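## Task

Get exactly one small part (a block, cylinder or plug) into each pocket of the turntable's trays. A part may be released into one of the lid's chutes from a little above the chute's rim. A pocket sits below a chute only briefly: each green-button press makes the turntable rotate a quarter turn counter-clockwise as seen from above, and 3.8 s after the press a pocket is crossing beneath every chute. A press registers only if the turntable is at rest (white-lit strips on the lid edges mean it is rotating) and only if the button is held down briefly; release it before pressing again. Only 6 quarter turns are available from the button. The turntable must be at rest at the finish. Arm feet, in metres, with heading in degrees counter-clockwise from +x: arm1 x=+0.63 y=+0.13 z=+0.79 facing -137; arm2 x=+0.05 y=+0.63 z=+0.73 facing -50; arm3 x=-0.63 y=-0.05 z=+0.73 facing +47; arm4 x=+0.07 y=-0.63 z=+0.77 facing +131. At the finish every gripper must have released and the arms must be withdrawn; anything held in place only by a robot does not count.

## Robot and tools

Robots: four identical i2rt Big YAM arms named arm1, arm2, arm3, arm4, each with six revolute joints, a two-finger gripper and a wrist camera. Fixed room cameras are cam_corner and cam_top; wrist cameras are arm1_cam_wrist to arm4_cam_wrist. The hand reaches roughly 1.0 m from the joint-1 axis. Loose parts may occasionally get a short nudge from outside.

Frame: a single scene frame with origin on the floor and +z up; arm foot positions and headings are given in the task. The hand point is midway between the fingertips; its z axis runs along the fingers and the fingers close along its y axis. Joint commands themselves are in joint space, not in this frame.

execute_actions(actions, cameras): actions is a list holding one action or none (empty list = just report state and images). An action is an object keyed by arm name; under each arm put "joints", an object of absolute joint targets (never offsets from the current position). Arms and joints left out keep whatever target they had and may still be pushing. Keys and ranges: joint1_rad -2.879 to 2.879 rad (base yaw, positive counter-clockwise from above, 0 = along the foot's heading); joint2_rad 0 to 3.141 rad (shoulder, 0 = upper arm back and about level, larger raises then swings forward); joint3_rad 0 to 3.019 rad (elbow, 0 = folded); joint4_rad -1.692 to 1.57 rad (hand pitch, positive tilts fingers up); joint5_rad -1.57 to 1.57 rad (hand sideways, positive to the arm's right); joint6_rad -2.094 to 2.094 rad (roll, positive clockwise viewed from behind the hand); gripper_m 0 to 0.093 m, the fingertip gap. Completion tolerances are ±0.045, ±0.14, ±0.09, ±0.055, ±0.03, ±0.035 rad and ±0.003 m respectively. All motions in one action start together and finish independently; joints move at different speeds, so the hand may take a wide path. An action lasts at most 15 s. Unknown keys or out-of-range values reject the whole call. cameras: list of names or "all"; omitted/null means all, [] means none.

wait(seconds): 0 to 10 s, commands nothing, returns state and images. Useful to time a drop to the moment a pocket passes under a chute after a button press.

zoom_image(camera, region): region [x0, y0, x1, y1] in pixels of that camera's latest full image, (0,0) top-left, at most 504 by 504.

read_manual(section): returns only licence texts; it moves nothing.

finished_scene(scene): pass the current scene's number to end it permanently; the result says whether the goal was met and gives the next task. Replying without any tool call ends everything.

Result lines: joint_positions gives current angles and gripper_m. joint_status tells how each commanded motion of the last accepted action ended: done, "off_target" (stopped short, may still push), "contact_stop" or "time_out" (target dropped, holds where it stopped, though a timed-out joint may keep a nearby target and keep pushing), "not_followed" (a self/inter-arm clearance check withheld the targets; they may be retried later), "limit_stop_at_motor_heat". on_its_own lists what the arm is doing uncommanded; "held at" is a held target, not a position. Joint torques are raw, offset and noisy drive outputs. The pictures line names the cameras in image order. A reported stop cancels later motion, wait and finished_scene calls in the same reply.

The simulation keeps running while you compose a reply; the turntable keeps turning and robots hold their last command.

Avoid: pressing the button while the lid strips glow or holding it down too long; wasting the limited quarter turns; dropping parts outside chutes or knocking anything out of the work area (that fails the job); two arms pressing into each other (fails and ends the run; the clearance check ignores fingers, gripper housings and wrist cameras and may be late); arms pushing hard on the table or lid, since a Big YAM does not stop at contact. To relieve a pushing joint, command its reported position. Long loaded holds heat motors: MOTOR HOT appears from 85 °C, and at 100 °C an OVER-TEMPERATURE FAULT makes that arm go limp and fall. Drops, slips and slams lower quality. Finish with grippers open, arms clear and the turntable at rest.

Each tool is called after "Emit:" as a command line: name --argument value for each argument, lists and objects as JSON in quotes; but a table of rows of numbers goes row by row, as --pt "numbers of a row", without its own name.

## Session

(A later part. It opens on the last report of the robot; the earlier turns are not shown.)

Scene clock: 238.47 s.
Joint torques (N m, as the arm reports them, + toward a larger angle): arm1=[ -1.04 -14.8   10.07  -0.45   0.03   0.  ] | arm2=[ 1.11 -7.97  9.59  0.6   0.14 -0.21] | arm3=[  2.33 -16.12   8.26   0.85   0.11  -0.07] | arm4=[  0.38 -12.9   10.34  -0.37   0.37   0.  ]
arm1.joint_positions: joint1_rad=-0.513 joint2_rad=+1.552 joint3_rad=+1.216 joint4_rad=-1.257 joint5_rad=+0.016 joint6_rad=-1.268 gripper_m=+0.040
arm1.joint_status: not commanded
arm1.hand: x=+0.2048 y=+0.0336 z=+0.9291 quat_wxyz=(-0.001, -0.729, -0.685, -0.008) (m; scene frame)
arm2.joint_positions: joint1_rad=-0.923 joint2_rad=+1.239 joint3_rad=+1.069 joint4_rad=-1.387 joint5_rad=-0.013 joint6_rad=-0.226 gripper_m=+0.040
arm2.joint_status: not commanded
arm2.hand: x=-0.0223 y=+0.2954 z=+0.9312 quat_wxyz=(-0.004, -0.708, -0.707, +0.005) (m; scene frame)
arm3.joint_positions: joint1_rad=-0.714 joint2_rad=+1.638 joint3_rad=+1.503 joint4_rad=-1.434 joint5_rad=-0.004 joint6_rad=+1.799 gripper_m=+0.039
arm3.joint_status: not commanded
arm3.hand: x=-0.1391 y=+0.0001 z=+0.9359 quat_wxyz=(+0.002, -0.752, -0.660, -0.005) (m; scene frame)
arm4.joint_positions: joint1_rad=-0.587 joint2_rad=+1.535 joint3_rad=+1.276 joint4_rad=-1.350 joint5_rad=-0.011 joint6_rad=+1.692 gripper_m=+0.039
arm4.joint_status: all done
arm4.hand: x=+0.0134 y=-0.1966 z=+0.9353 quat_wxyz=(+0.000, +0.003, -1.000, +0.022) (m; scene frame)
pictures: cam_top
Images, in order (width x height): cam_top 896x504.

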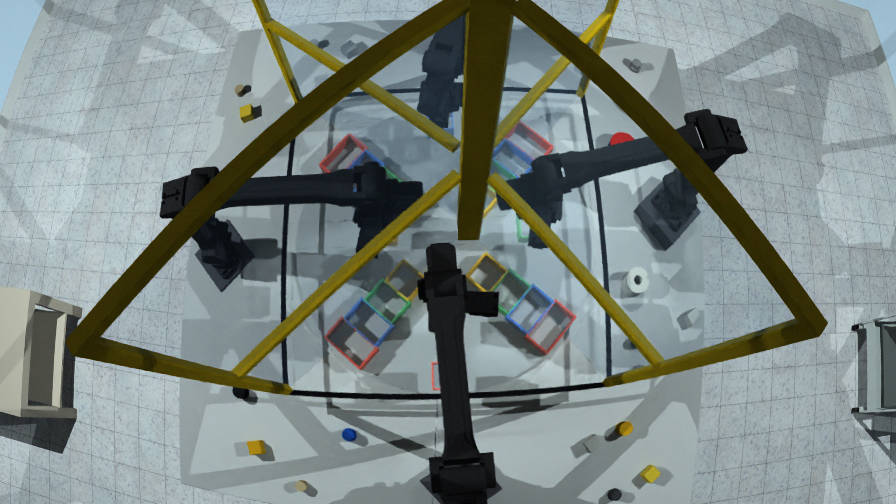

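Emit:
execute_actions --actions '[{"arm4":{"joints":{"joint2_rad":1.555,"joint3_rad":1.24,"joint4_rad":-1.225}}}]' --cameras '["cam_top"]'

Emit:
execute_actions --actions '[{"arm4":{"joints":{"joint1_rad":-0.545,"joint2_rad":1.18,"joint3_rad":0.93,"joint4_rad":-1.32}}}]' --cameras '[]'

Emit:
wait --seconds 1.45

Emit:
execute_actions --actions '[{"arm1":{"joints":{"gripper_m":0.06}},"arm2":{"joints":{"gripper_m":0.06}},"arm3":{"joints":{"gripper_m":0.06}},"arm4":{"joints":{"gripper_m":0.06}}}]' --cameras '["arm4_cam_wrist"]'

Emit:
execute_actions --actions '[{"arm1":{"joints":{"joint2_rad":1.063,"joint3_rad":1.28,"joint4_rad":-1.65}},"arm2":{"joints":{"joint2_rad":1.063,"joint3_rad":1.28,"joint4_rad":-1.65}},"arm3":{"joints":{"joint2_rad":1.063,"joint3_rad":1.28,"joint4_rad":-1.65}},"arm4":{"joints":{"joint2_rad":1.063,"joint3_rad":1.28,"joint4_rad":-1.65}}}]' --cameras '["cam_top","arm4_cam_wrist"]'

Scene clock: 251.27 s.
Joint torques (N m, as the arm reports them, + toward a larger angle): arm1=[ -0.97 -14.82  10.08  -0.43   0.03  -0.01] | arm2=[ 1.15 -8.    9.53  0.51  0.15 -0.19] | arm3=[  2.51 -15.99   8.31   1.07   0.11  -0.08] | arm4=[  0.61 -11.39   5.84   1.51   0.35  -0.01]
arm1.joint_positions: joint1_rad=-0.513 joint2_rad=+1.552 joint3_rad=+1.216 joint4_rad=-1.257 joint5_rad=+0.016 joint6_rad=-1.268 gripper_m=+0.040
arm1.joint_status: not commanded
arm1.hand: x=+0.2048 y=+0.0336 z=+0.9291 quat_wxyz=(-0.001, -0.729, -0.685, -0.008) (m; scene frame)
arm2.joint_positions: joint1_rad=-0.923 joint2_rad=+1.239 joint3_rad=+1.069 joint4_rad=-1.387 joint5_rad=-0.013 joint6_rad=-0.226 gripper_m=+0.040
arm2.joint_status: not commanded
arm2.hand: x=-0.0223 y=+0.2954 z=+0.9312 quat_wxyz=(-0.004, -0.708, -0.707, +0.005) (m; scene frame)
arm3.joint_positions: joint1_rad=-0.714 joint2_rad=+1.638 joint3_rad=+1.503 joint4_rad=-1.434 joint5_rad=-0.004 joint6_rad=+1.799 gripper_m=+0.039
arm3.joint_status: not commanded
arm3.hand: x=-0.1391 y=+0.0001 z=+0.9359 quat_wxyz=(+0.002, -0.752, -0.660, -0.005) (m; scene frame)
arm4.joint_positions: joint1_rad=-0.587 joint2_rad=+1.535 joint3_rad=+1.260 joint4_rad=-1.256 joint5_rad=-0.011 joint6_rad=+1.692 gripper_m=+0.039
arm4.joint_status: all done
arm4.hand: x=+0.0111 y=-0.1792 z=+0.9293 quat_wxyz=(+0.005, +0.003, -1.000, -0.016) (m; scene frame)
pictures: cam_top
Images, in order (width x height): cam_top 896x504.

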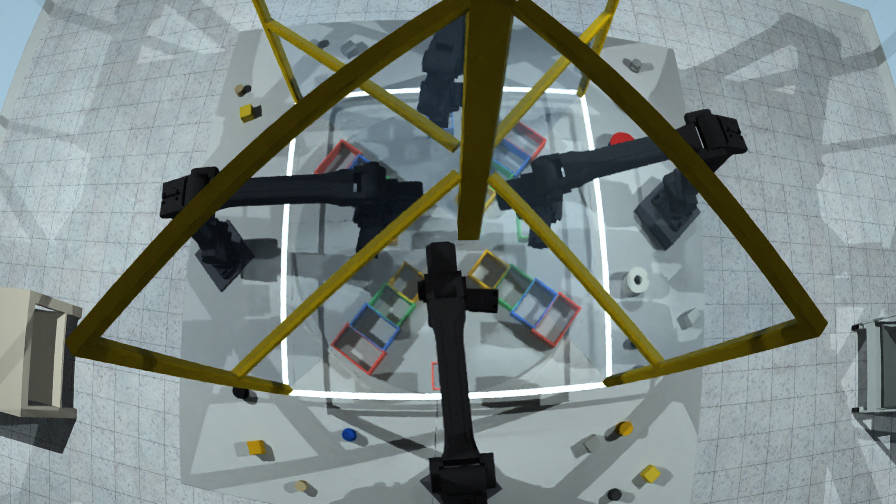

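Scene clock: 252.47 s.
Joint torques (N m, as the arm reports them, + toward a larger angle): arm1=[ -0.97 -14.82  10.07  -0.44   0.03   0.  ] | arm2=[ 1.29 -7.9   9.54  0.57  0.13 -0.23] | arm3=[  2.46 -16.19   8.34   0.97   0.11  -0.08] | arm4=[ 0.74 -7.67  7.68 -0.18  0.26 -0.02]
arm1.joint_positions: joint1_rad=-0.513 joint2_rad=+1.552 joint3_rad=+1.216 joint4_rad=-1.257 joint5_rad=+0.016 joint6_rad=-1.268 gripper_m=+0.040
arm1.joint_status: not commanded
arm1.hand: x=+0.2048 y=+0.0336 z=+0.9291 quat_wxyz=(-0.001, -0.729, -0.685, -0.008) (m; scene frame)
arm2.joint_positions: joint1_rad=-0.923 joint2_rad=+1.239 joint3_rad=+1.069 joint4_rad=-1.387 joint5_rad=-0.013 joint6_rad=-0.226 gripper_m=+0.040
arm2.joint_status: not commanded
arm2.hand: x=-0.0223 y=+0.2954 z=+0.9312 quat_wxyz=(-0.004, -0.708, -0.707, +0.005) (m; scene frame)
arm3.joint_positions: joint1_rad=-0.714 joint2_rad=+1.638 joint3_rad=+1.503 joint4_rad=-1.434 joint5_rad=-0.004 joint6_rad=+1.799 gripper_m=+0.039
arm3.joint_status: not commanded
arm3.hand: x=-0.1391 y=+0.0001 z=+0.9359 quat_wxyz=(+0.002, -0.752, -0.660, -0.005) (m; scene frame)
arm4.joint_positions: joint1_rad=-0.547 joint2_rad=+1.184 joint3_rad=+0.925 joint4_rad=-1.314 joint5_rad=-0.010 joint6_rad=+1.693 gripper_m=+0.039
arm4.joint_status: all done
arm4.hand: x=+0.0171 y=-0.3230 z=+0.9314 quat_wxyz=(+0.002, +0.024, -1.000, +0.005) (m; scene frame)
pictures: none
No camera images: the call's "cameras" was empty. Leave "cameras" out to get every camera's image.

Scene clock: 253.93 s.
Joint torques (N m, as the arm reports them, + toward a larger angle): arm1=[ -1.   -14.81  10.07  -0.45   0.03   0.  ] | arm2=[ 1.22 -7.76  9.58  0.56  0.15 -0.22] | arm3=[  2.52 -15.99   8.34   1.01   0.09  -0.1 ] | arm4=[ 0.57 -7.87  7.66 -0.29  0.29  0.05]
arm1.joint_positions: joint1_rad=-0.513 joint2_rad=+1.552 joint3_rad=+1.216 joint4_rad=-1.257 joint5_rad=+0.016 joint6_rad=-1.268 gripper_m=+0.040
arm1.joint_status: not commanded
arm1.hand: x=+0.2048 y=+0.0336 z=+0.9291 quat_wxyz=(-0.001, -0.729, -0.685, -0.008) (m; scene frame)
arm2.joint_positions: joint1_rad=-0.923 joint2_rad=+1.239 joint3_rad=+1.069 joint4_rad=-1.387 joint5_rad=-0.013 joint6_rad=-0.226 gripper_m=+0.040
arm2.joint_status: not commanded
arm2.hand: x=-0.0223 y=+0.2954 z=+0.9312 quat_wxyz=(-0.004, -0.708, -0.707, +0.005) (m; scene frame)
arm3.joint_positions: joint1_rad=-0.714 joint2_rad=+1.638 joint3_rad=+1.503 joint4_rad=-1.434 joint5_rad=-0.004 joint6_rad=+1.799 gripper_m=+0.039
arm3.joint_status: not commanded
arm3.hand: x=-0.1391 y=+0.0001 z=+0.9359 quat_wxyz=(+0.002, -0.752, -0.660, -0.005) (m; scene frame)
arm4.joint_positions: joint1_rad=-0.547 joint2_rad=+1.184 joint3_rad=+0.925 joint4_rad=-1.314 joint5_rad=-0.010 joint6_rad=+1.693 gripper_m=+0.039
arm4.joint_status: all done
arm4.hand: x=+0.0171 y=-0.3230 z=+0.9314 quat_wxyz=(+0.002, +0.024, -1.000, +0.005) (m; scene frame)
wait: 1.47 s; at rest by 0.27 s
pictures: arm1_cam_wrist, arm2_cam_wrist, arm3_cam_wrist, arm4_cam_wrist, cam_corner, cam_top
camera_calibration (this result's frames):
arm1_cam_wrist: T_world_to_cam=[[-0.997267, 0.0737437, 0.00452453, 0.192684], [0.061554, 0.795429, 0.602912, -0.59741], [0.040862, 0.601543, -0.797795, 0.834589], [0, 0, 0, 1]] pos_world=[0.194827, -0.0410524, 1.02514]
arm2_cam_wrist: T_world_to_cam=[[-0.999857, 0.0146963, -0.00834288, -0.0148712], [0.00724412, 0.818755, 0.574097, -0.772562], [0.0152679, 0.573955, -0.818745, 0.716998], [0, 0, 0, 1]] pos_world=[-0.0202196, 0.221233, 1.03044]
arm3_cam_wrist: T_world_to_cam=[[-0.991922, 0.126575, 0.0083616, -0.145378], [0.106598, 0.796015, 0.595817, -0.53606], [0.0687593, 0.591895, -0.803077, 0.888593], [0, 0, 0, 1]] pos_world=[-0.148159, -0.080841, 1.03422]
arm4_cam_wrist: T_world_to_cam=[[0.034511, -0.99918, 0.0211884, -0.347636], [-0.804428, -0.0151912, 0.593856, -0.53966], [-0.593047, -0.0375391, -0.804292, 0.870205], [0, 0, 0, 1]] pos_world=[0.0939518, -0.322882, 1.02775]
Images, in order (width x height): arm1_cam_wrist 616x616, arm2_cam_wrist 616x616, arm3_cam_wrist 616x616, arm4_cam_wrist 616x616, cam_corner 896x504, cam_top 896x504.

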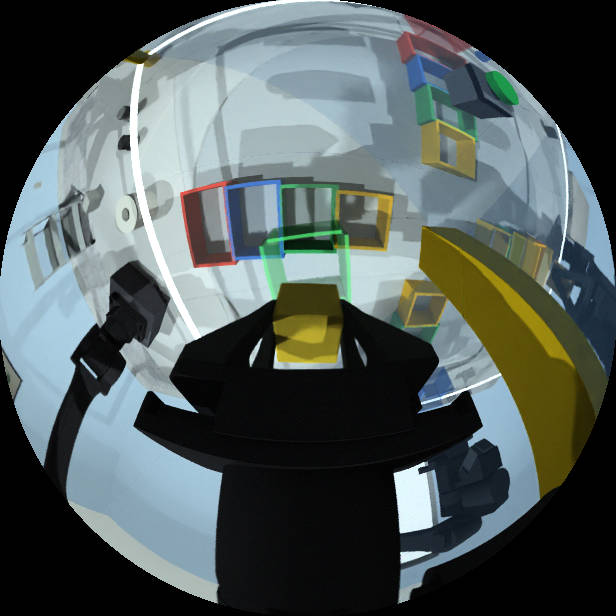

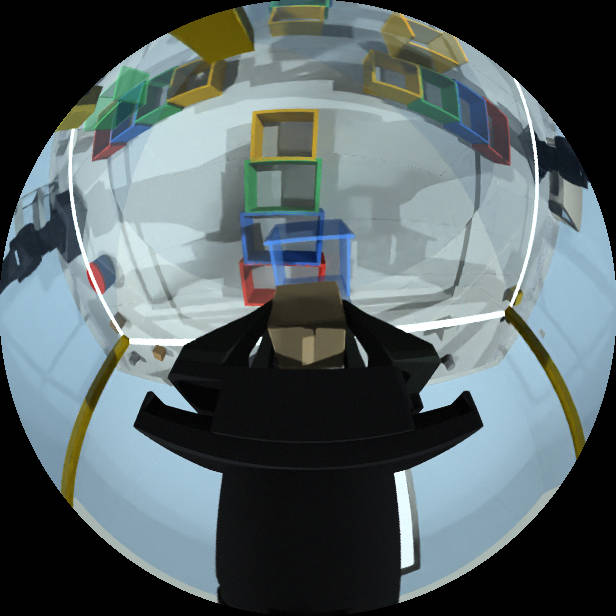

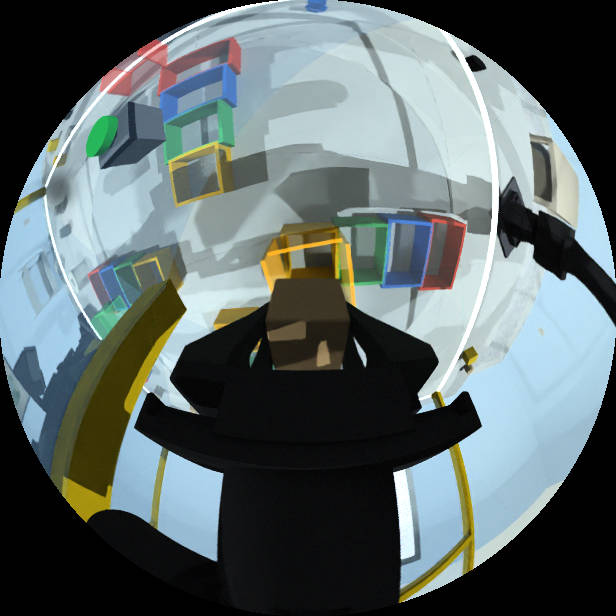

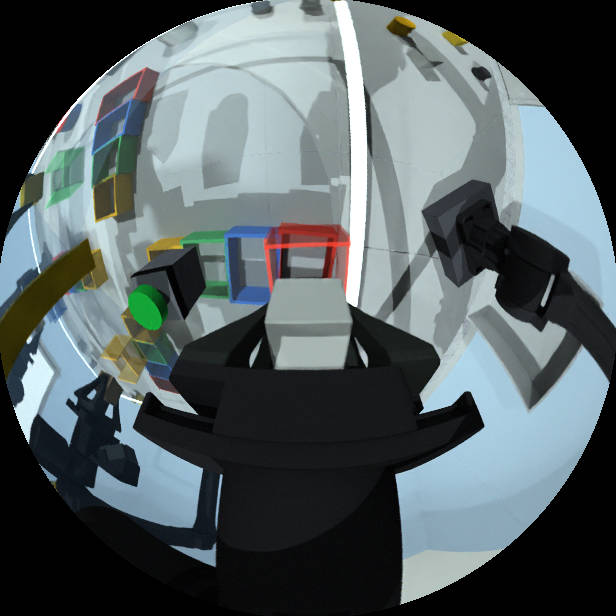

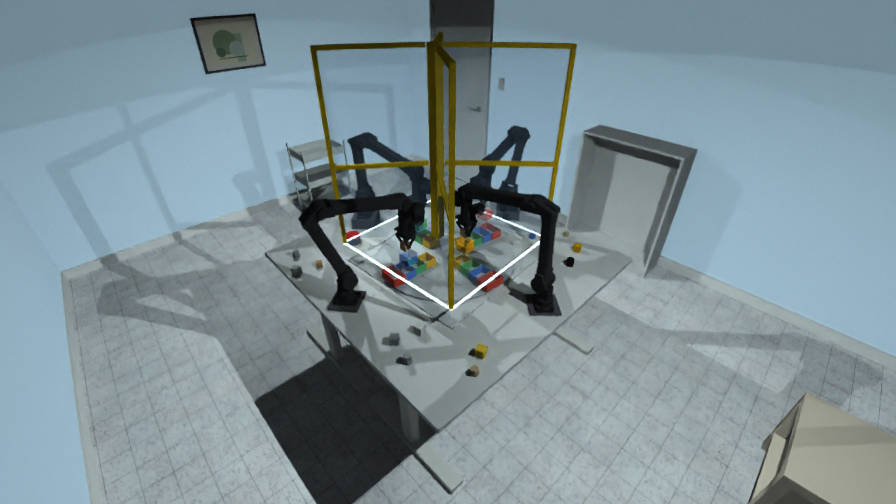

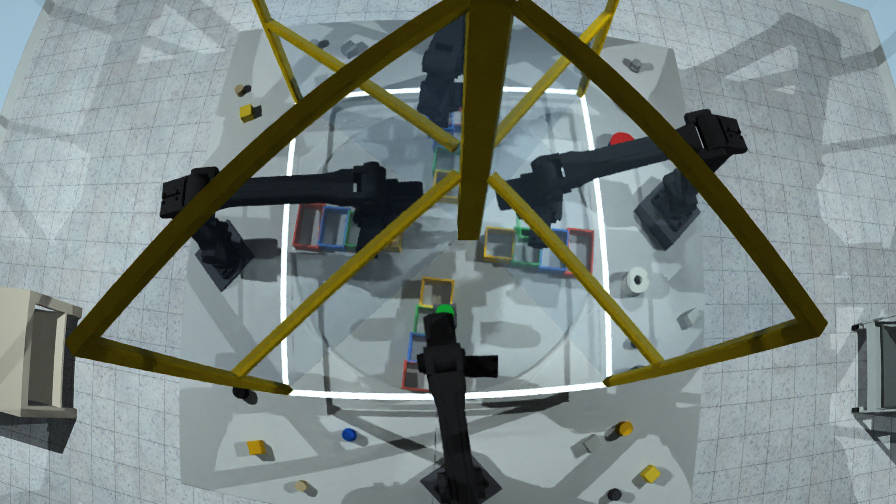

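Scene clock: 254.50 s.
Joint torques (N m, as the arm reports them, + toward a larger angle): arm1=[ -0.99 -15.01   9.99  -0.44   0.03  -0.01] | arm2=[ 1.07 -7.73  9.59  0.6   0.14 -0.21] | arm3=[  2.18 -16.15   8.23   1.07   0.09  -0.11] | arm4=[ 0.75 -7.28  7.89 -0.3   0.27 -0.01]
arm1.joint_positions: joint1_rad=-0.513 joint2_rad=+1.552 joint3_rad=+1.216 joint4_rad=-1.257 joint5_rad=+0.016 joint6_rad=-1.268 gripper_m=+0.060
arm1.joint_status: all done
arm1.hand: x=+0.2048 y=+0.0336 z=+0.9291 quat_wxyz=(-0.001, -0.729, -0.685, -0.008) (m; scene frame)
arm2.joint_positions: joint1_rad=-0.923 joint2_rad=+1.239 joint3_rad=+1.069 joint4_rad=-1.387 joint5_rad=-0.013 joint6_rad=-0.226 gripper_m=+0.060
arm2.joint_status: all done
arm2.hand: x=-0.0223 y=+0.2954 z=+0.9312 quat_wxyz=(-0.004, -0.707, -0.707, +0.005) (m; scene frame)
arm3.joint_positions: joint1_rad=-0.714 joint2_rad=+1.638 joint3_rad=+1.503 joint4_rad=-1.434 joint5_rad=-0.004 joint6_rad=+1.799 gripper_m=+0.060
arm3.joint_status: all done
arm3.hand: x=-0.1391 y=+0.0001 z=+0.9359 quat_wxyz=(+0.002, -0.752, -0.660, -0.005) (m; scene frame)
arm4.joint_positions: joint1_rad=-0.547 joint2_rad=+1.184 joint3_rad=+0.925 joint4_rad=-1.314 joint5_rad=-0.010 joint6_rad=+1.693 gripper_m=+0.060
arm4.joint_status: all done
arm4.hand: x=+0.0171 y=-0.3230 z=+0.9314 quat_wxyz=(+0.002, +0.024, -1.000, +0.005) (m; scene frame)
pictures: arm4_cam_wrist
camera_calibration (this result's frames):
arm4_cam_wrist: T_world_to_cam=[[0.034511, -0.99918, 0.0211884, -0.347636], [-0.804428, -0.0151912, 0.593856, -0.53966], [-0.593047, -0.0375391, -0.804292, 0.870205], [0, 0, 0, 1]] pos_world=[0.0939518, -0.322882, 1.02775]
Images, in order (width x height): arm4_cam_wrist 616x616.

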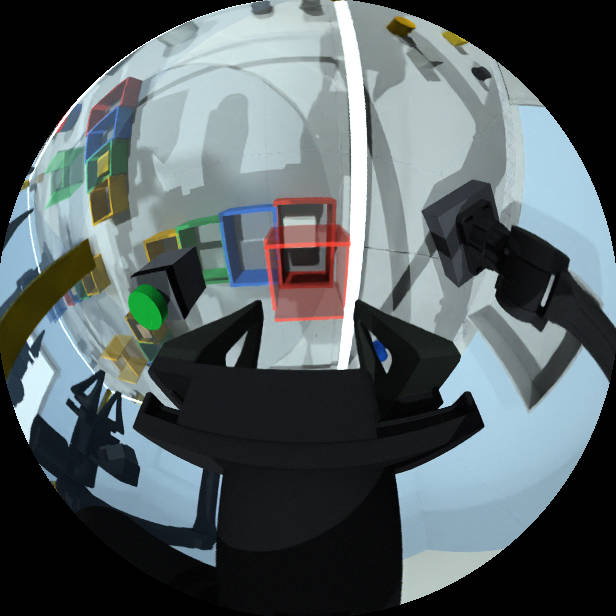

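Scene clock: 255.93 s.
Joint torques (N m, as the arm reports them, + toward a larger angle): arm1=[-1.05 -5.27 11.48 -0.05  0.03  0.01] | arm2=[ 1.26 -4.58 12.11  0.14  0.14 -0.21] | arm3=[ 2.59 -5.43  7.85  0.32  0.08 -0.09] | arm4=[ 1.06 -5.47 11.02 -0.37  0.31 -0.01]
arm1.joint_positions: joint1_rad=-0.513 joint2_rad=+1.061 joint3_rad=+1.251 joint4_rad=-1.640 joint5_rad=+0.016 joint6_rad=-1.268 gripper_m=+0.060
arm1.joint_status: all done
arm1.hand: x=+0.3383 y=+0.0681 z=+1.1119 quat_wxyz=(+0.034, -0.728, -0.683, +0.054) (m; scene frame)
arm2.joint_positions: joint1_rad=-0.923 joint2_rad=+1.046 joint3_rad=+1.252 joint4_rad=-1.643 joint5_rad=-0.013 joint6_rad=-0.226 gripper_m=+0.060
arm2.joint_status: all done
arm2.hand: x=-0.0108 y=+0.3389 z=+1.0573 quat_wxyz=(-0.036, -0.705, -0.706, +0.056) (m; scene frame)
arm3.joint_positions: joint1_rad=-0.714 joint2_rad=+1.062 joint3_rad=+1.278 joint4_rad=-1.641 joint5_rad=-0.004 joint6_rad=+1.798 gripper_m=+0.060
arm3.joint_status: all done
arm3.hand: x=-0.3273 y=-0.0190 z=+1.0612 quat_wxyz=(-0.040, -0.749, -0.658, -0.063) (m; scene frame)
arm4.joint_positions: joint1_rad=-0.547 joint2_rad=+1.058 joint3_rad=+1.235 joint4_rad=-1.637 joint5_rad=-0.010 joint6_rad=+1.693 gripper_m=+0.060
arm4.joint_status: all done
arm4.hand: x=+0.0183 y=-0.3342 z=+1.0846 quat_wxyz=(+0.010, +0.024, -0.998, -0.050) (m; scene frame)
pictures: arm4_cam_wrist, cam_top
camera_calibration (this result's frames):
arm4_cam_wrist: T_world_to_cam=[[0.0343564, -0.995398, -0.0894565, -0.240774], [-0.793147, -0.0816155, 0.603537, -0.662759], [-0.60806, 0.0502168, -0.792301, 1.01036], [0, 0, 0, 1]] pos_world=[0.0969664, -0.344494, 1.17897]
Images, in order (width x height): arm4_cam_wrist 616x616, cam_top 896x504.

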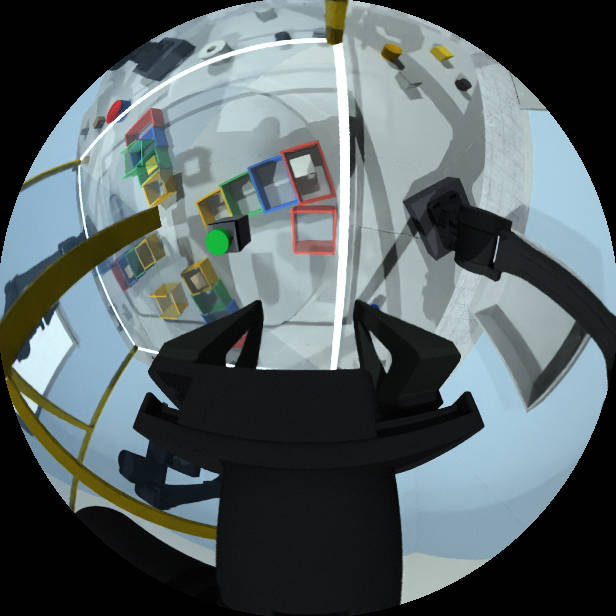

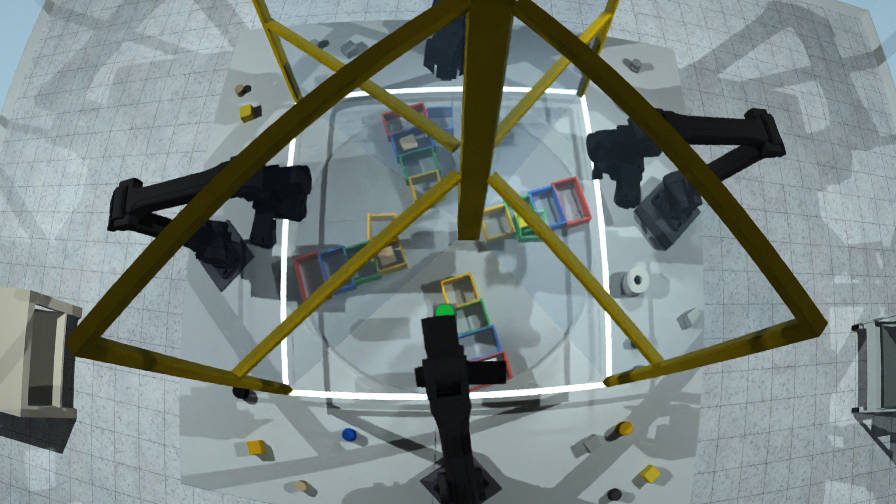

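Emit:
execute_actions --actions '[{"arm1":{"joints":{"joint1_rad":0.552,"joint6_rad":0,"gripper_m":0.093}},"arm2":{"joints":{"joint1_rad":-2.258,"joint6_rad":0.55,"gripper_m":0.093}},"arm3":{"joints":{"joint1_rad":-2.162,"joint6_rad":0,"gripper_m":0.093}},"arm4":{"joints":{"joint1_rad":-2.4,"joint6_rad":0,"gripper_m":0.093}}}]' --cameras '[]'

Emit:
execute_actions --actions '[{"arm1":{"joints":{"joint2_rad":1.499,"joint3_rad":0.91,"joint4_rad":-0.952}},"arm2":{"joints":{"joint2_rad":1.44,"joint3_rad":1.01,"joint4_rad":-1.12}},"arm3":{"joints":{"joint2_rad":1.466,"joint3_rad":1.074,"joint4_rad":-1.149}},"arm4":{"joints":{"joint2_rad":1.64,"joint3_rad":1.144,"joint4_rad":-1.045}}}]'

Scene clock: 272.67 s.
Joint torques (N m, as the arm reports them, + toward a larger angle): arm1=[-0.11 -5.38 11.6   0.02  0.13  0.22] | arm2=[ 0.37 -4.99 12.1   0.18  0.2   0.14] | arm3=[ 0.98 -5.76  8.13  0.39 -0.06 -0.05] | arm4=[ 0.48 -6.13 10.95 -0.2   0.16 -0.21]
arm1.joint_positions: joint1_rad=+0.544 joint2_rad=+1.061 joint3_rad=+1.251 joint4_rad=-1.640 joint5_rad=+0.016 joint6_rad=-0.013 gripper_m=+0.093
arm1.joint_status: all done
arm1.hand: x=+0.5471 y=-0.1525 z=+1.1134 quat_wxyz=(-0.033, -0.791, -0.608, +0.059) (m; scene frame)
arm2.joint_positions: joint1_rad=-2.256 joint2_rad=+1.052 joint3_rad=+1.252 joint4_rad=-1.643 joint5_rad=-0.012 joint6_rad=+0.536 gripper_m=+0.093
arm2.joint_status: all done
arm2.hand: x=-0.2441 y=+0.6242 z=+1.0588 quat_wxyz=(-0.023, -0.964, +0.259, +0.065) (m; scene frame)
arm3.joint_positions: joint1_rad=-2.156 joint2_rad=+1.064 joint3_rad=+1.278 joint4_rad=-1.641 joint5_rad=-0.003 joint6_rad=+0.010 gripper_m=+0.093
arm3.joint_status: all done
arm3.hand: x=-0.5621 y=-0.3471 z=+1.0581 quat_wxyz=(-0.057, -0.624, -0.778, +0.040) (m; scene frame)
arm4.joint_positions: joint1_rad=-2.399 joint2_rad=+1.065 joint3_rad=+1.235 joint4_rad=-1.637 joint5_rad=-0.009 joint6_rad=+0.010 gripper_m=+0.093
arm4.joint_status: all done
arm4.hand: x=+0.3675 y=-0.6607 z=+1.0867 quat_wxyz=(-0.055, -0.061, -0.997, +0.001) (m; scene frame)
pictures: none
No camera images: the call's "cameras" was empty. Leave "cameras" out to get every camera's image.

Scene clock: 274.00 s.
Joint torques (N m, as the arm reports them, + toward a larger angle): arm1=[ -0.15 -12.88   9.7    0.88   0.13   0.23] | arm2=[  0.42 -11.32   9.45   0.52   0.2    0.15] | arm3=[  0.92 -12.28   8.05   1.11  -0.07  -0.08] | arm4=[  0.31 -14.18   7.35   0.6    0.19  -0.18]
arm1.joint_positions: joint1_rad=+0.544 joint2_rad=+1.512 joint3_rad=+0.884 joint4_rad=-0.967 joint5_rad=+0.016 joint6_rad=-0.013 gripper_m=+0.093
arm1.joint_status: all done
arm1.hand: x=+0.5269 y=-0.2226 z=+0.8342 quat_wxyz=(+0.011, -0.793, -0.609, +0.001) (m; scene frame)
arm2.joint_positions: joint1_rad=-2.256 joint2_rad=+1.461 joint3_rad=+1.000 joint4_rad=-1.130 joint5_rad=-0.012 joint6_rad=+0.537 gripper_m=+0.093
arm2.joint_status: all done
arm2.hand: x=-0.3329 y=+0.6239 z=+0.8335 quat_wxyz=(-0.003, -0.966, +0.260, -0.006) (m; scene frame)
arm3.joint_positions: joint1_rad=-2.156 joint2_rad=+1.475 joint3_rad=+1.063 joint4_rad=-1.164 joint5_rad=-0.003 joint6_rad=+0.009 gripper_m=+0.093
arm3.joint_status: all done
arm3.hand: x=-0.5396 y=-0.4395 z=+0.8401 quat_wxyz=(+0.001, -0.626, -0.780, -0.006) (m; scene frame)
arm4.joint_positions: joint1_rad=-2.399 joint2_rad=+1.657 joint3_rad=+1.138 joint4_rad=-1.060 joint5_rad=-0.009 joint6_rad=+0.010 gripper_m=+0.093
arm4.joint_status: all done
arm4.hand: x=+0.5200 y=-0.6793 z=+0.8396 quat_wxyz=(+0.001, -0.062, -0.998, -0.002) (m; scene frame)
pictures: arm1_cam_wrist, arm2_cam_wrist, arm3_cam_wrist, arm4_cam_wrist, cam_corner, cam_top
camera_calibration (this result's frames):
arm1_cam_wrist: T_world_to_cam=[[-0.962815, 0.267904, 0.0348673, 0.532923], [0.233952, 0.762247, 0.603528, -0.454974], [0.13511, 0.589243, -0.796579, 0.846395], [0, 0, 0, 1]] pos_world=[0.505192, -0.294702, 0.930228]
arm2_cam_wrist: T_world_to_cam=[[0.513315, 0.85811, -0.0124703, -0.35011], [0.693109, -0.405957, 0.59565, -0.00875676], [0.506071, -0.3144, -0.803147, 1.15787], [0, 0, 0, 1]] pos_world=[-0.400179, 0.660913, 0.930791]
arm3_cam_wrist: T_world_to_cam=[[-0.975513, -0.219897, 0.00451394, -0.62639], [-0.174058, 0.784379, 0.59536, -0.242537], [-0.134459, 0.579995, -0.803447, 0.984826], [0, 0, 0, 1]] pos_world=[-0.520849, -0.518695, 0.93848]
arm4_cam_wrist: T_world_to_cam=[[-0.135225, -0.990782, 0.0080449, -0.614066], [-0.797738, 0.113686, 0.592191, -0.000548357], [-0.587647, 0.073661, -0.805758, 1.15519], [0, 0, 0, 1]] pos_world=[0.59537, -0.693436, 0.93607]
Images, in order (width x height): arm1_cam_wrist 616x616, arm2_cam_wrist 616x616, arm3_cam_wrist 616x616, arm4_cam_wrist 616x616, cam_corner 896x504, cam_top 896x504.

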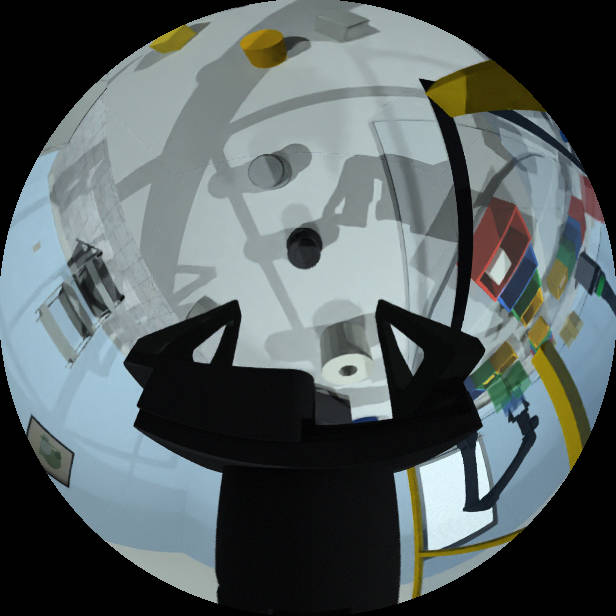

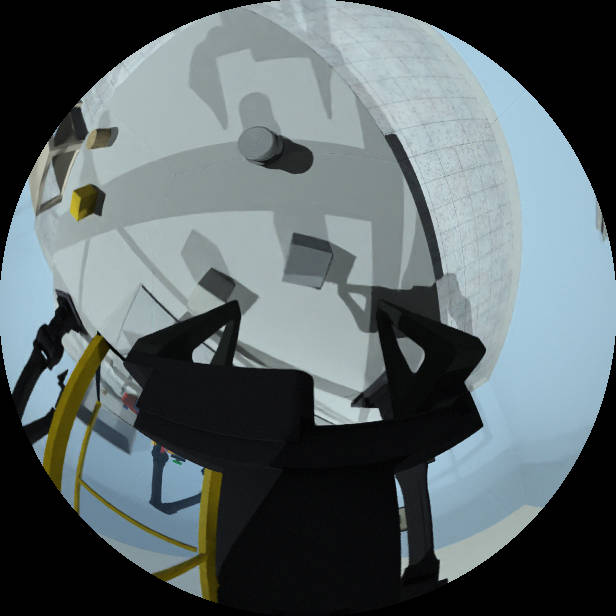

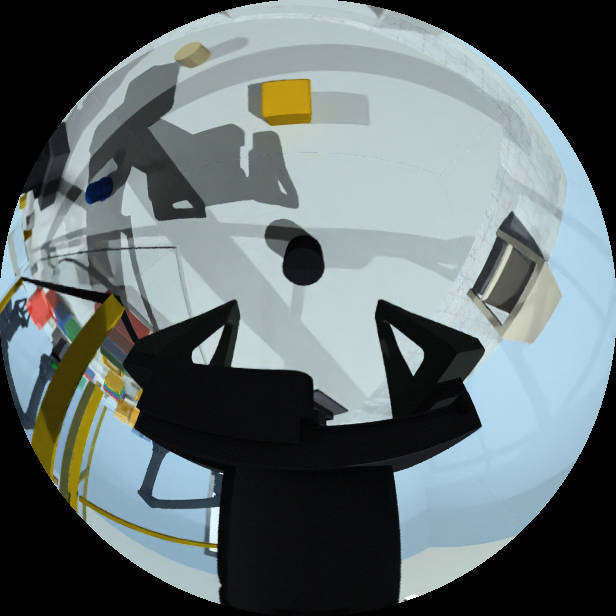

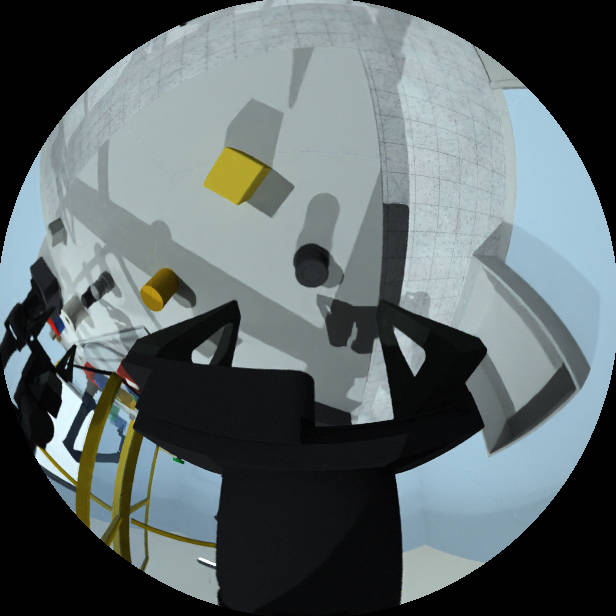

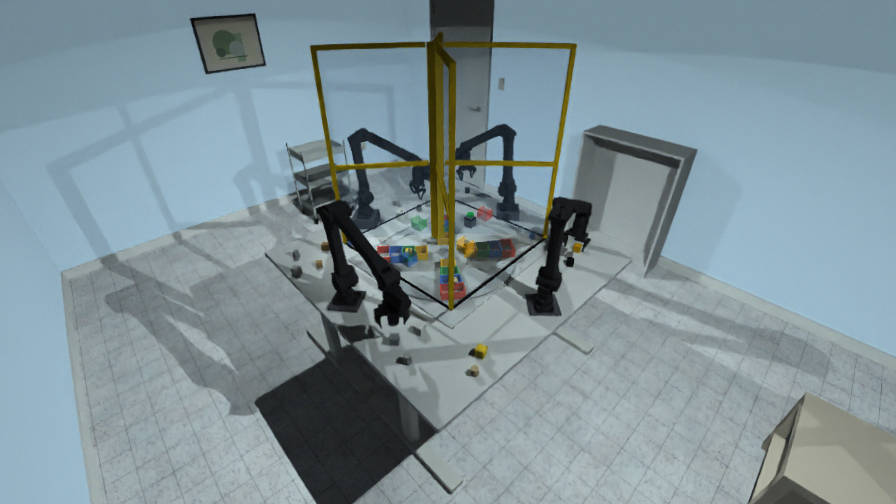

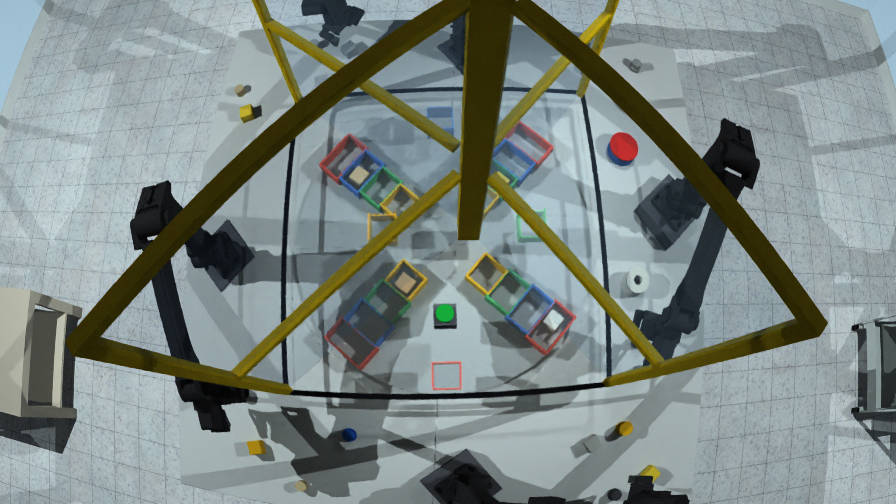

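Emit:
execute_actions --actions '[{"arm1":{"joints":{"joint2_rad":1.695,"joint3_rad":0.823,"joint4_rad":-0.65}},"arm2":{"joints":{"joint2_rad":1.597,"joint3_rad":0.882,"joint4_rad":-0.845,"joint6_rad":0.76}},"arm3":{"joints":{"joint2_rad":1.604,"joint3_rad":0.946,"joint4_rad":-0.883}},"arm4":{"joints":{"joint2_rad":1.792,"joint3_rad":1.05,"joint4_rad":-0.815}}}]' --cameras '[]'

Emit:
execute_actions --actions '[{"arm1":{"joints":{"gripper_m":0.015}},"arm2":{"joints":{"gripper_m":0.02}},"arm3":{"joints":{"gripper_m":0.015}},"arm4":{"joints":{"gripper_m":0.015}}}]' --cameras '["arm1_cam_wrist","arm2_cam_wrist","arm3_cam_wrist","arm4_cam_wrist"]'

Scene clock: 281.60 s.
Joint torques (N m, as the arm reports them, + toward a larger angle): arm1=[ -0.18 -14.6    6.91   0.95   0.13   0.23] | arm2=[  0.53 -11.34   7.69   0.56   0.21   0.17] | arm3=[  1.22 -13.02   6.92   1.04  -0.07  -0.09] | arm4=[  0.47 -15.35   6.06   0.69   0.19  -0.2 ]
arm1.joint_positions: joint1_rad=+0.544 joint2_rad=+1.710 joint3_rad=+0.812 joint4_rad=-0.666 joint5_rad=+0.016 joint6_rad=-0.013 gripper_m=+0.093
arm1.joint_status: all done
arm1.hand: x=+0.5235 y=-0.2342 z=+0.7436 quat_wxyz=(+0.001, -0.793, -0.609, +0.013) (m; scene frame)
arm2.joint_positions: joint1_rad=-2.256 joint2_rad=+1.604 joint3_rad=+0.879 joint4_rad=-0.853 joint5_rad=-0.012 joint6_rad=+0.746 gripper_m=+0.093
arm2.joint_status: all done
arm2.hand: x=-0.3347 y=+0.6241 z=+0.7422 quat_wxyz=(-0.005, -0.933, +0.359, -0.001) (m; scene frame)
arm3.joint_positions: joint1_rad=-2.156 joint2_rad=+1.614 joint3_rad=+0.933 joint4_rad=-0.897 joint5_rad=-0.003 joint6_rad=+0.009 gripper_m=+0.093
arm3.joint_status: all done
arm3.hand: x=-0.5394 y=-0.4382 z=+0.7450 quat_wxyz=(+0.002, -0.626, -0.780, -0.007) (m; scene frame)
arm4.joint_positions: joint1_rad=-2.399 joint2_rad=+1.814 joint3_rad=+1.041 joint4_rad=-0.829 joint5_rad=-0.009 joint6_rad=+0.010 gripper_m=+0.093
arm4.joint_status: all done
arm4.hand: x=+0.5136 y=-0.6792 z=+0.7424 quat_wxyz=(+0.012, -0.062, -0.998, -0.002) (m; scene frame)
pictures: none
No camera images: the call's "cameras" was empty. Leave "cameras" out to get every camera's image.

Scene clock: 282.27 s.
Joint torques (N m, as the arm reports them, + toward a larger angle): arm1=[ -0.17 -14.72   7.     0.96   0.14   0.23] | arm2=[  0.19 -11.26   7.64   0.46   0.22   0.13] | arm3=[  1.19 -13.53   7.01   1.11  -0.01  -0.07] | arm4=[  0.14 -15.71   6.08   0.72   0.13  -0.23]
arm1.joint_positions: joint1_rad=+0.544 joint2_rad=+1.710 joint3_rad=+0.812 joint4_rad=-0.666 joint5_rad=+0.016 joint6_rad=-0.013 gripper_m=+0.029
arm1.joint_status: gripper_m off_target (ended at +0.029, target +0.015)
arm1.hand: x=+0.5235 y=-0.2342 z=+0.7436 quat_wxyz=(+0.001, -0.793, -0.609, +0.013) (m; scene frame)
arm2.joint_positions: joint1_rad=-2.256 joint2_rad=+1.604 joint3_rad=+0.879 joint4_rad=-0.853 joint5_rad=-0.012 joint6_rad=+0.747 gripper_m=+0.039
arm2.joint_status: gripper_m off_target (ended at +0.039, target +0.020)
arm2.hand: x=-0.3348 y=+0.6242 z=+0.7422 quat_wxyz=(-0.005, -0.933, +0.360, -0.001) (m; scene frame)
arm3.joint_positions: joint1_rad=-2.156 joint2_rad=+1.614 joint3_rad=+0.933 joint4_rad=-0.897 joint5_rad=-0.004 joint6_rad=+0.008 gripper_m=+0.036
arm3.joint_status: gripper_m off_target (ended at +0.036, target +0.015)
arm3.hand: x=-0.5393 y=-0.4382 z=+0.7450 quat_wxyz=(+0.002, -0.625, -0.780, -0.007) (m; scene frame)
arm4.joint_positions: joint1_rad=-2.399 joint2_rad=+1.814 joint3_rad=+1.041 joint4_rad=-0.829 joint5_rad=-0.009 joint6_rad=+0.009 gripper_m=+0.031
arm4.joint_status: gripper_m off_target (ended at +0.031, target +0.015)
arm4.hand: x=+0.5136 y=-0.6792 z=+0.7424 quat_wxyz=(+0.012, -0.061, -0.998, -0.002) (m; scene frame)
pictures: arm1_cam_wrist, arm2_cam_wrist, arm3_cam_wrist, arm4_cam_wrist
camera_calibration (this result's frames):
arm1_cam_wrist: T_world_to_cam=[[-0.962343, 0.269636, 0.0345303, 0.536379], [0.239281, 0.779945, 0.578299, -0.370542], [0.128998, 0.564785, -0.815093, 0.792731], [0, 0, 0, 1]] pos_world=[0.502583, -0.303347, 0.841913]
arm2_cam_wrist: T_world_to_cam=[[0.680885, 0.73218, -0.0175516, -0.212034], [0.598893, -0.542822, 0.588787, 0.106052], [0.421571, -0.411408, -0.808097, 1.12157], [0, 0, 0, 1]] pos_world=[-0.391963, 0.674237, 0.840172]
arm3_cam_wrist: T_world_to_cam=[[-0.975346, -0.220647, 0.00375119, -0.625047], [-0.174898, 0.78326, 0.596585, -0.188718], [-0.134573, 0.581221, -0.802541, 0.90747], [0, 0, 0, 1]] pos_world=[-0.520523, -0.51754, 0.843213]
arm4_cam_wrist: T_world_to_cam=[[-0.134395, -0.990888, 0.00892867, -0.615183], [-0.78411, 0.11185, 0.610459, 0.0301102], [-0.605895, 0.0750417, -0.791997, 1.07321], [0, 0, 0, 1]] pos_world=[0.591182, -0.693481, 0.837088]
Images, in order (width x height): arm1_cam_wrist 616x616, arm2_cam_wrist 616x616, arm3_cam_wrist 616x616, arm4_cam_wrist 616x616.

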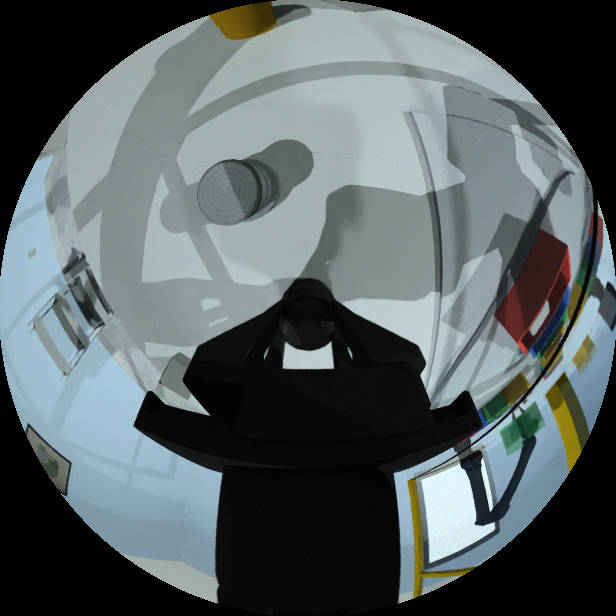

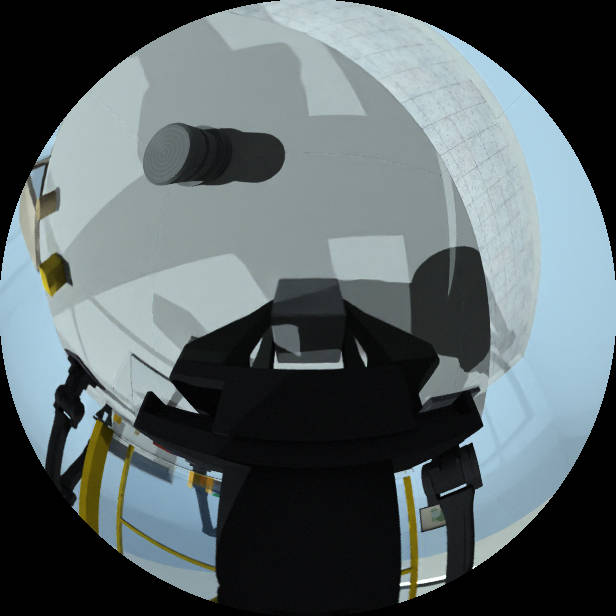

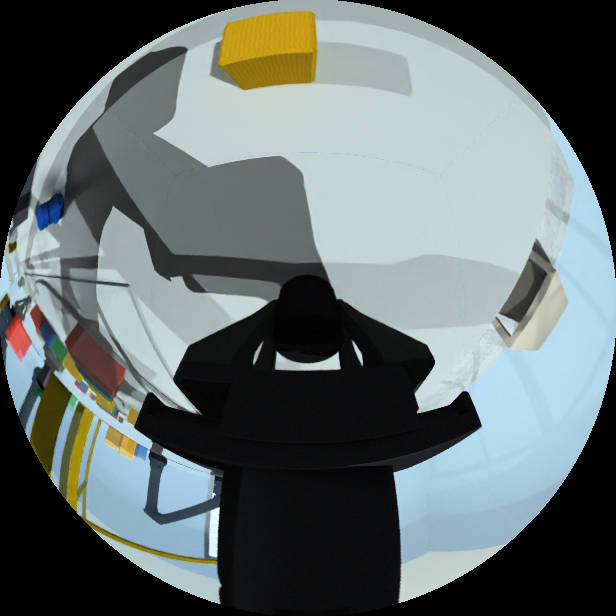

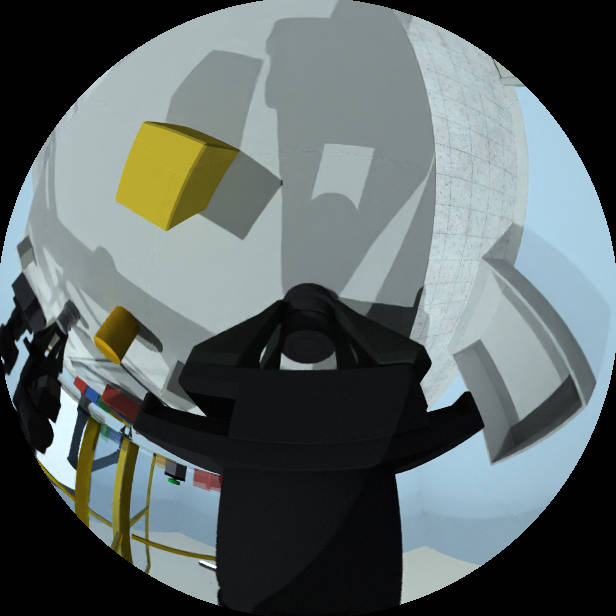

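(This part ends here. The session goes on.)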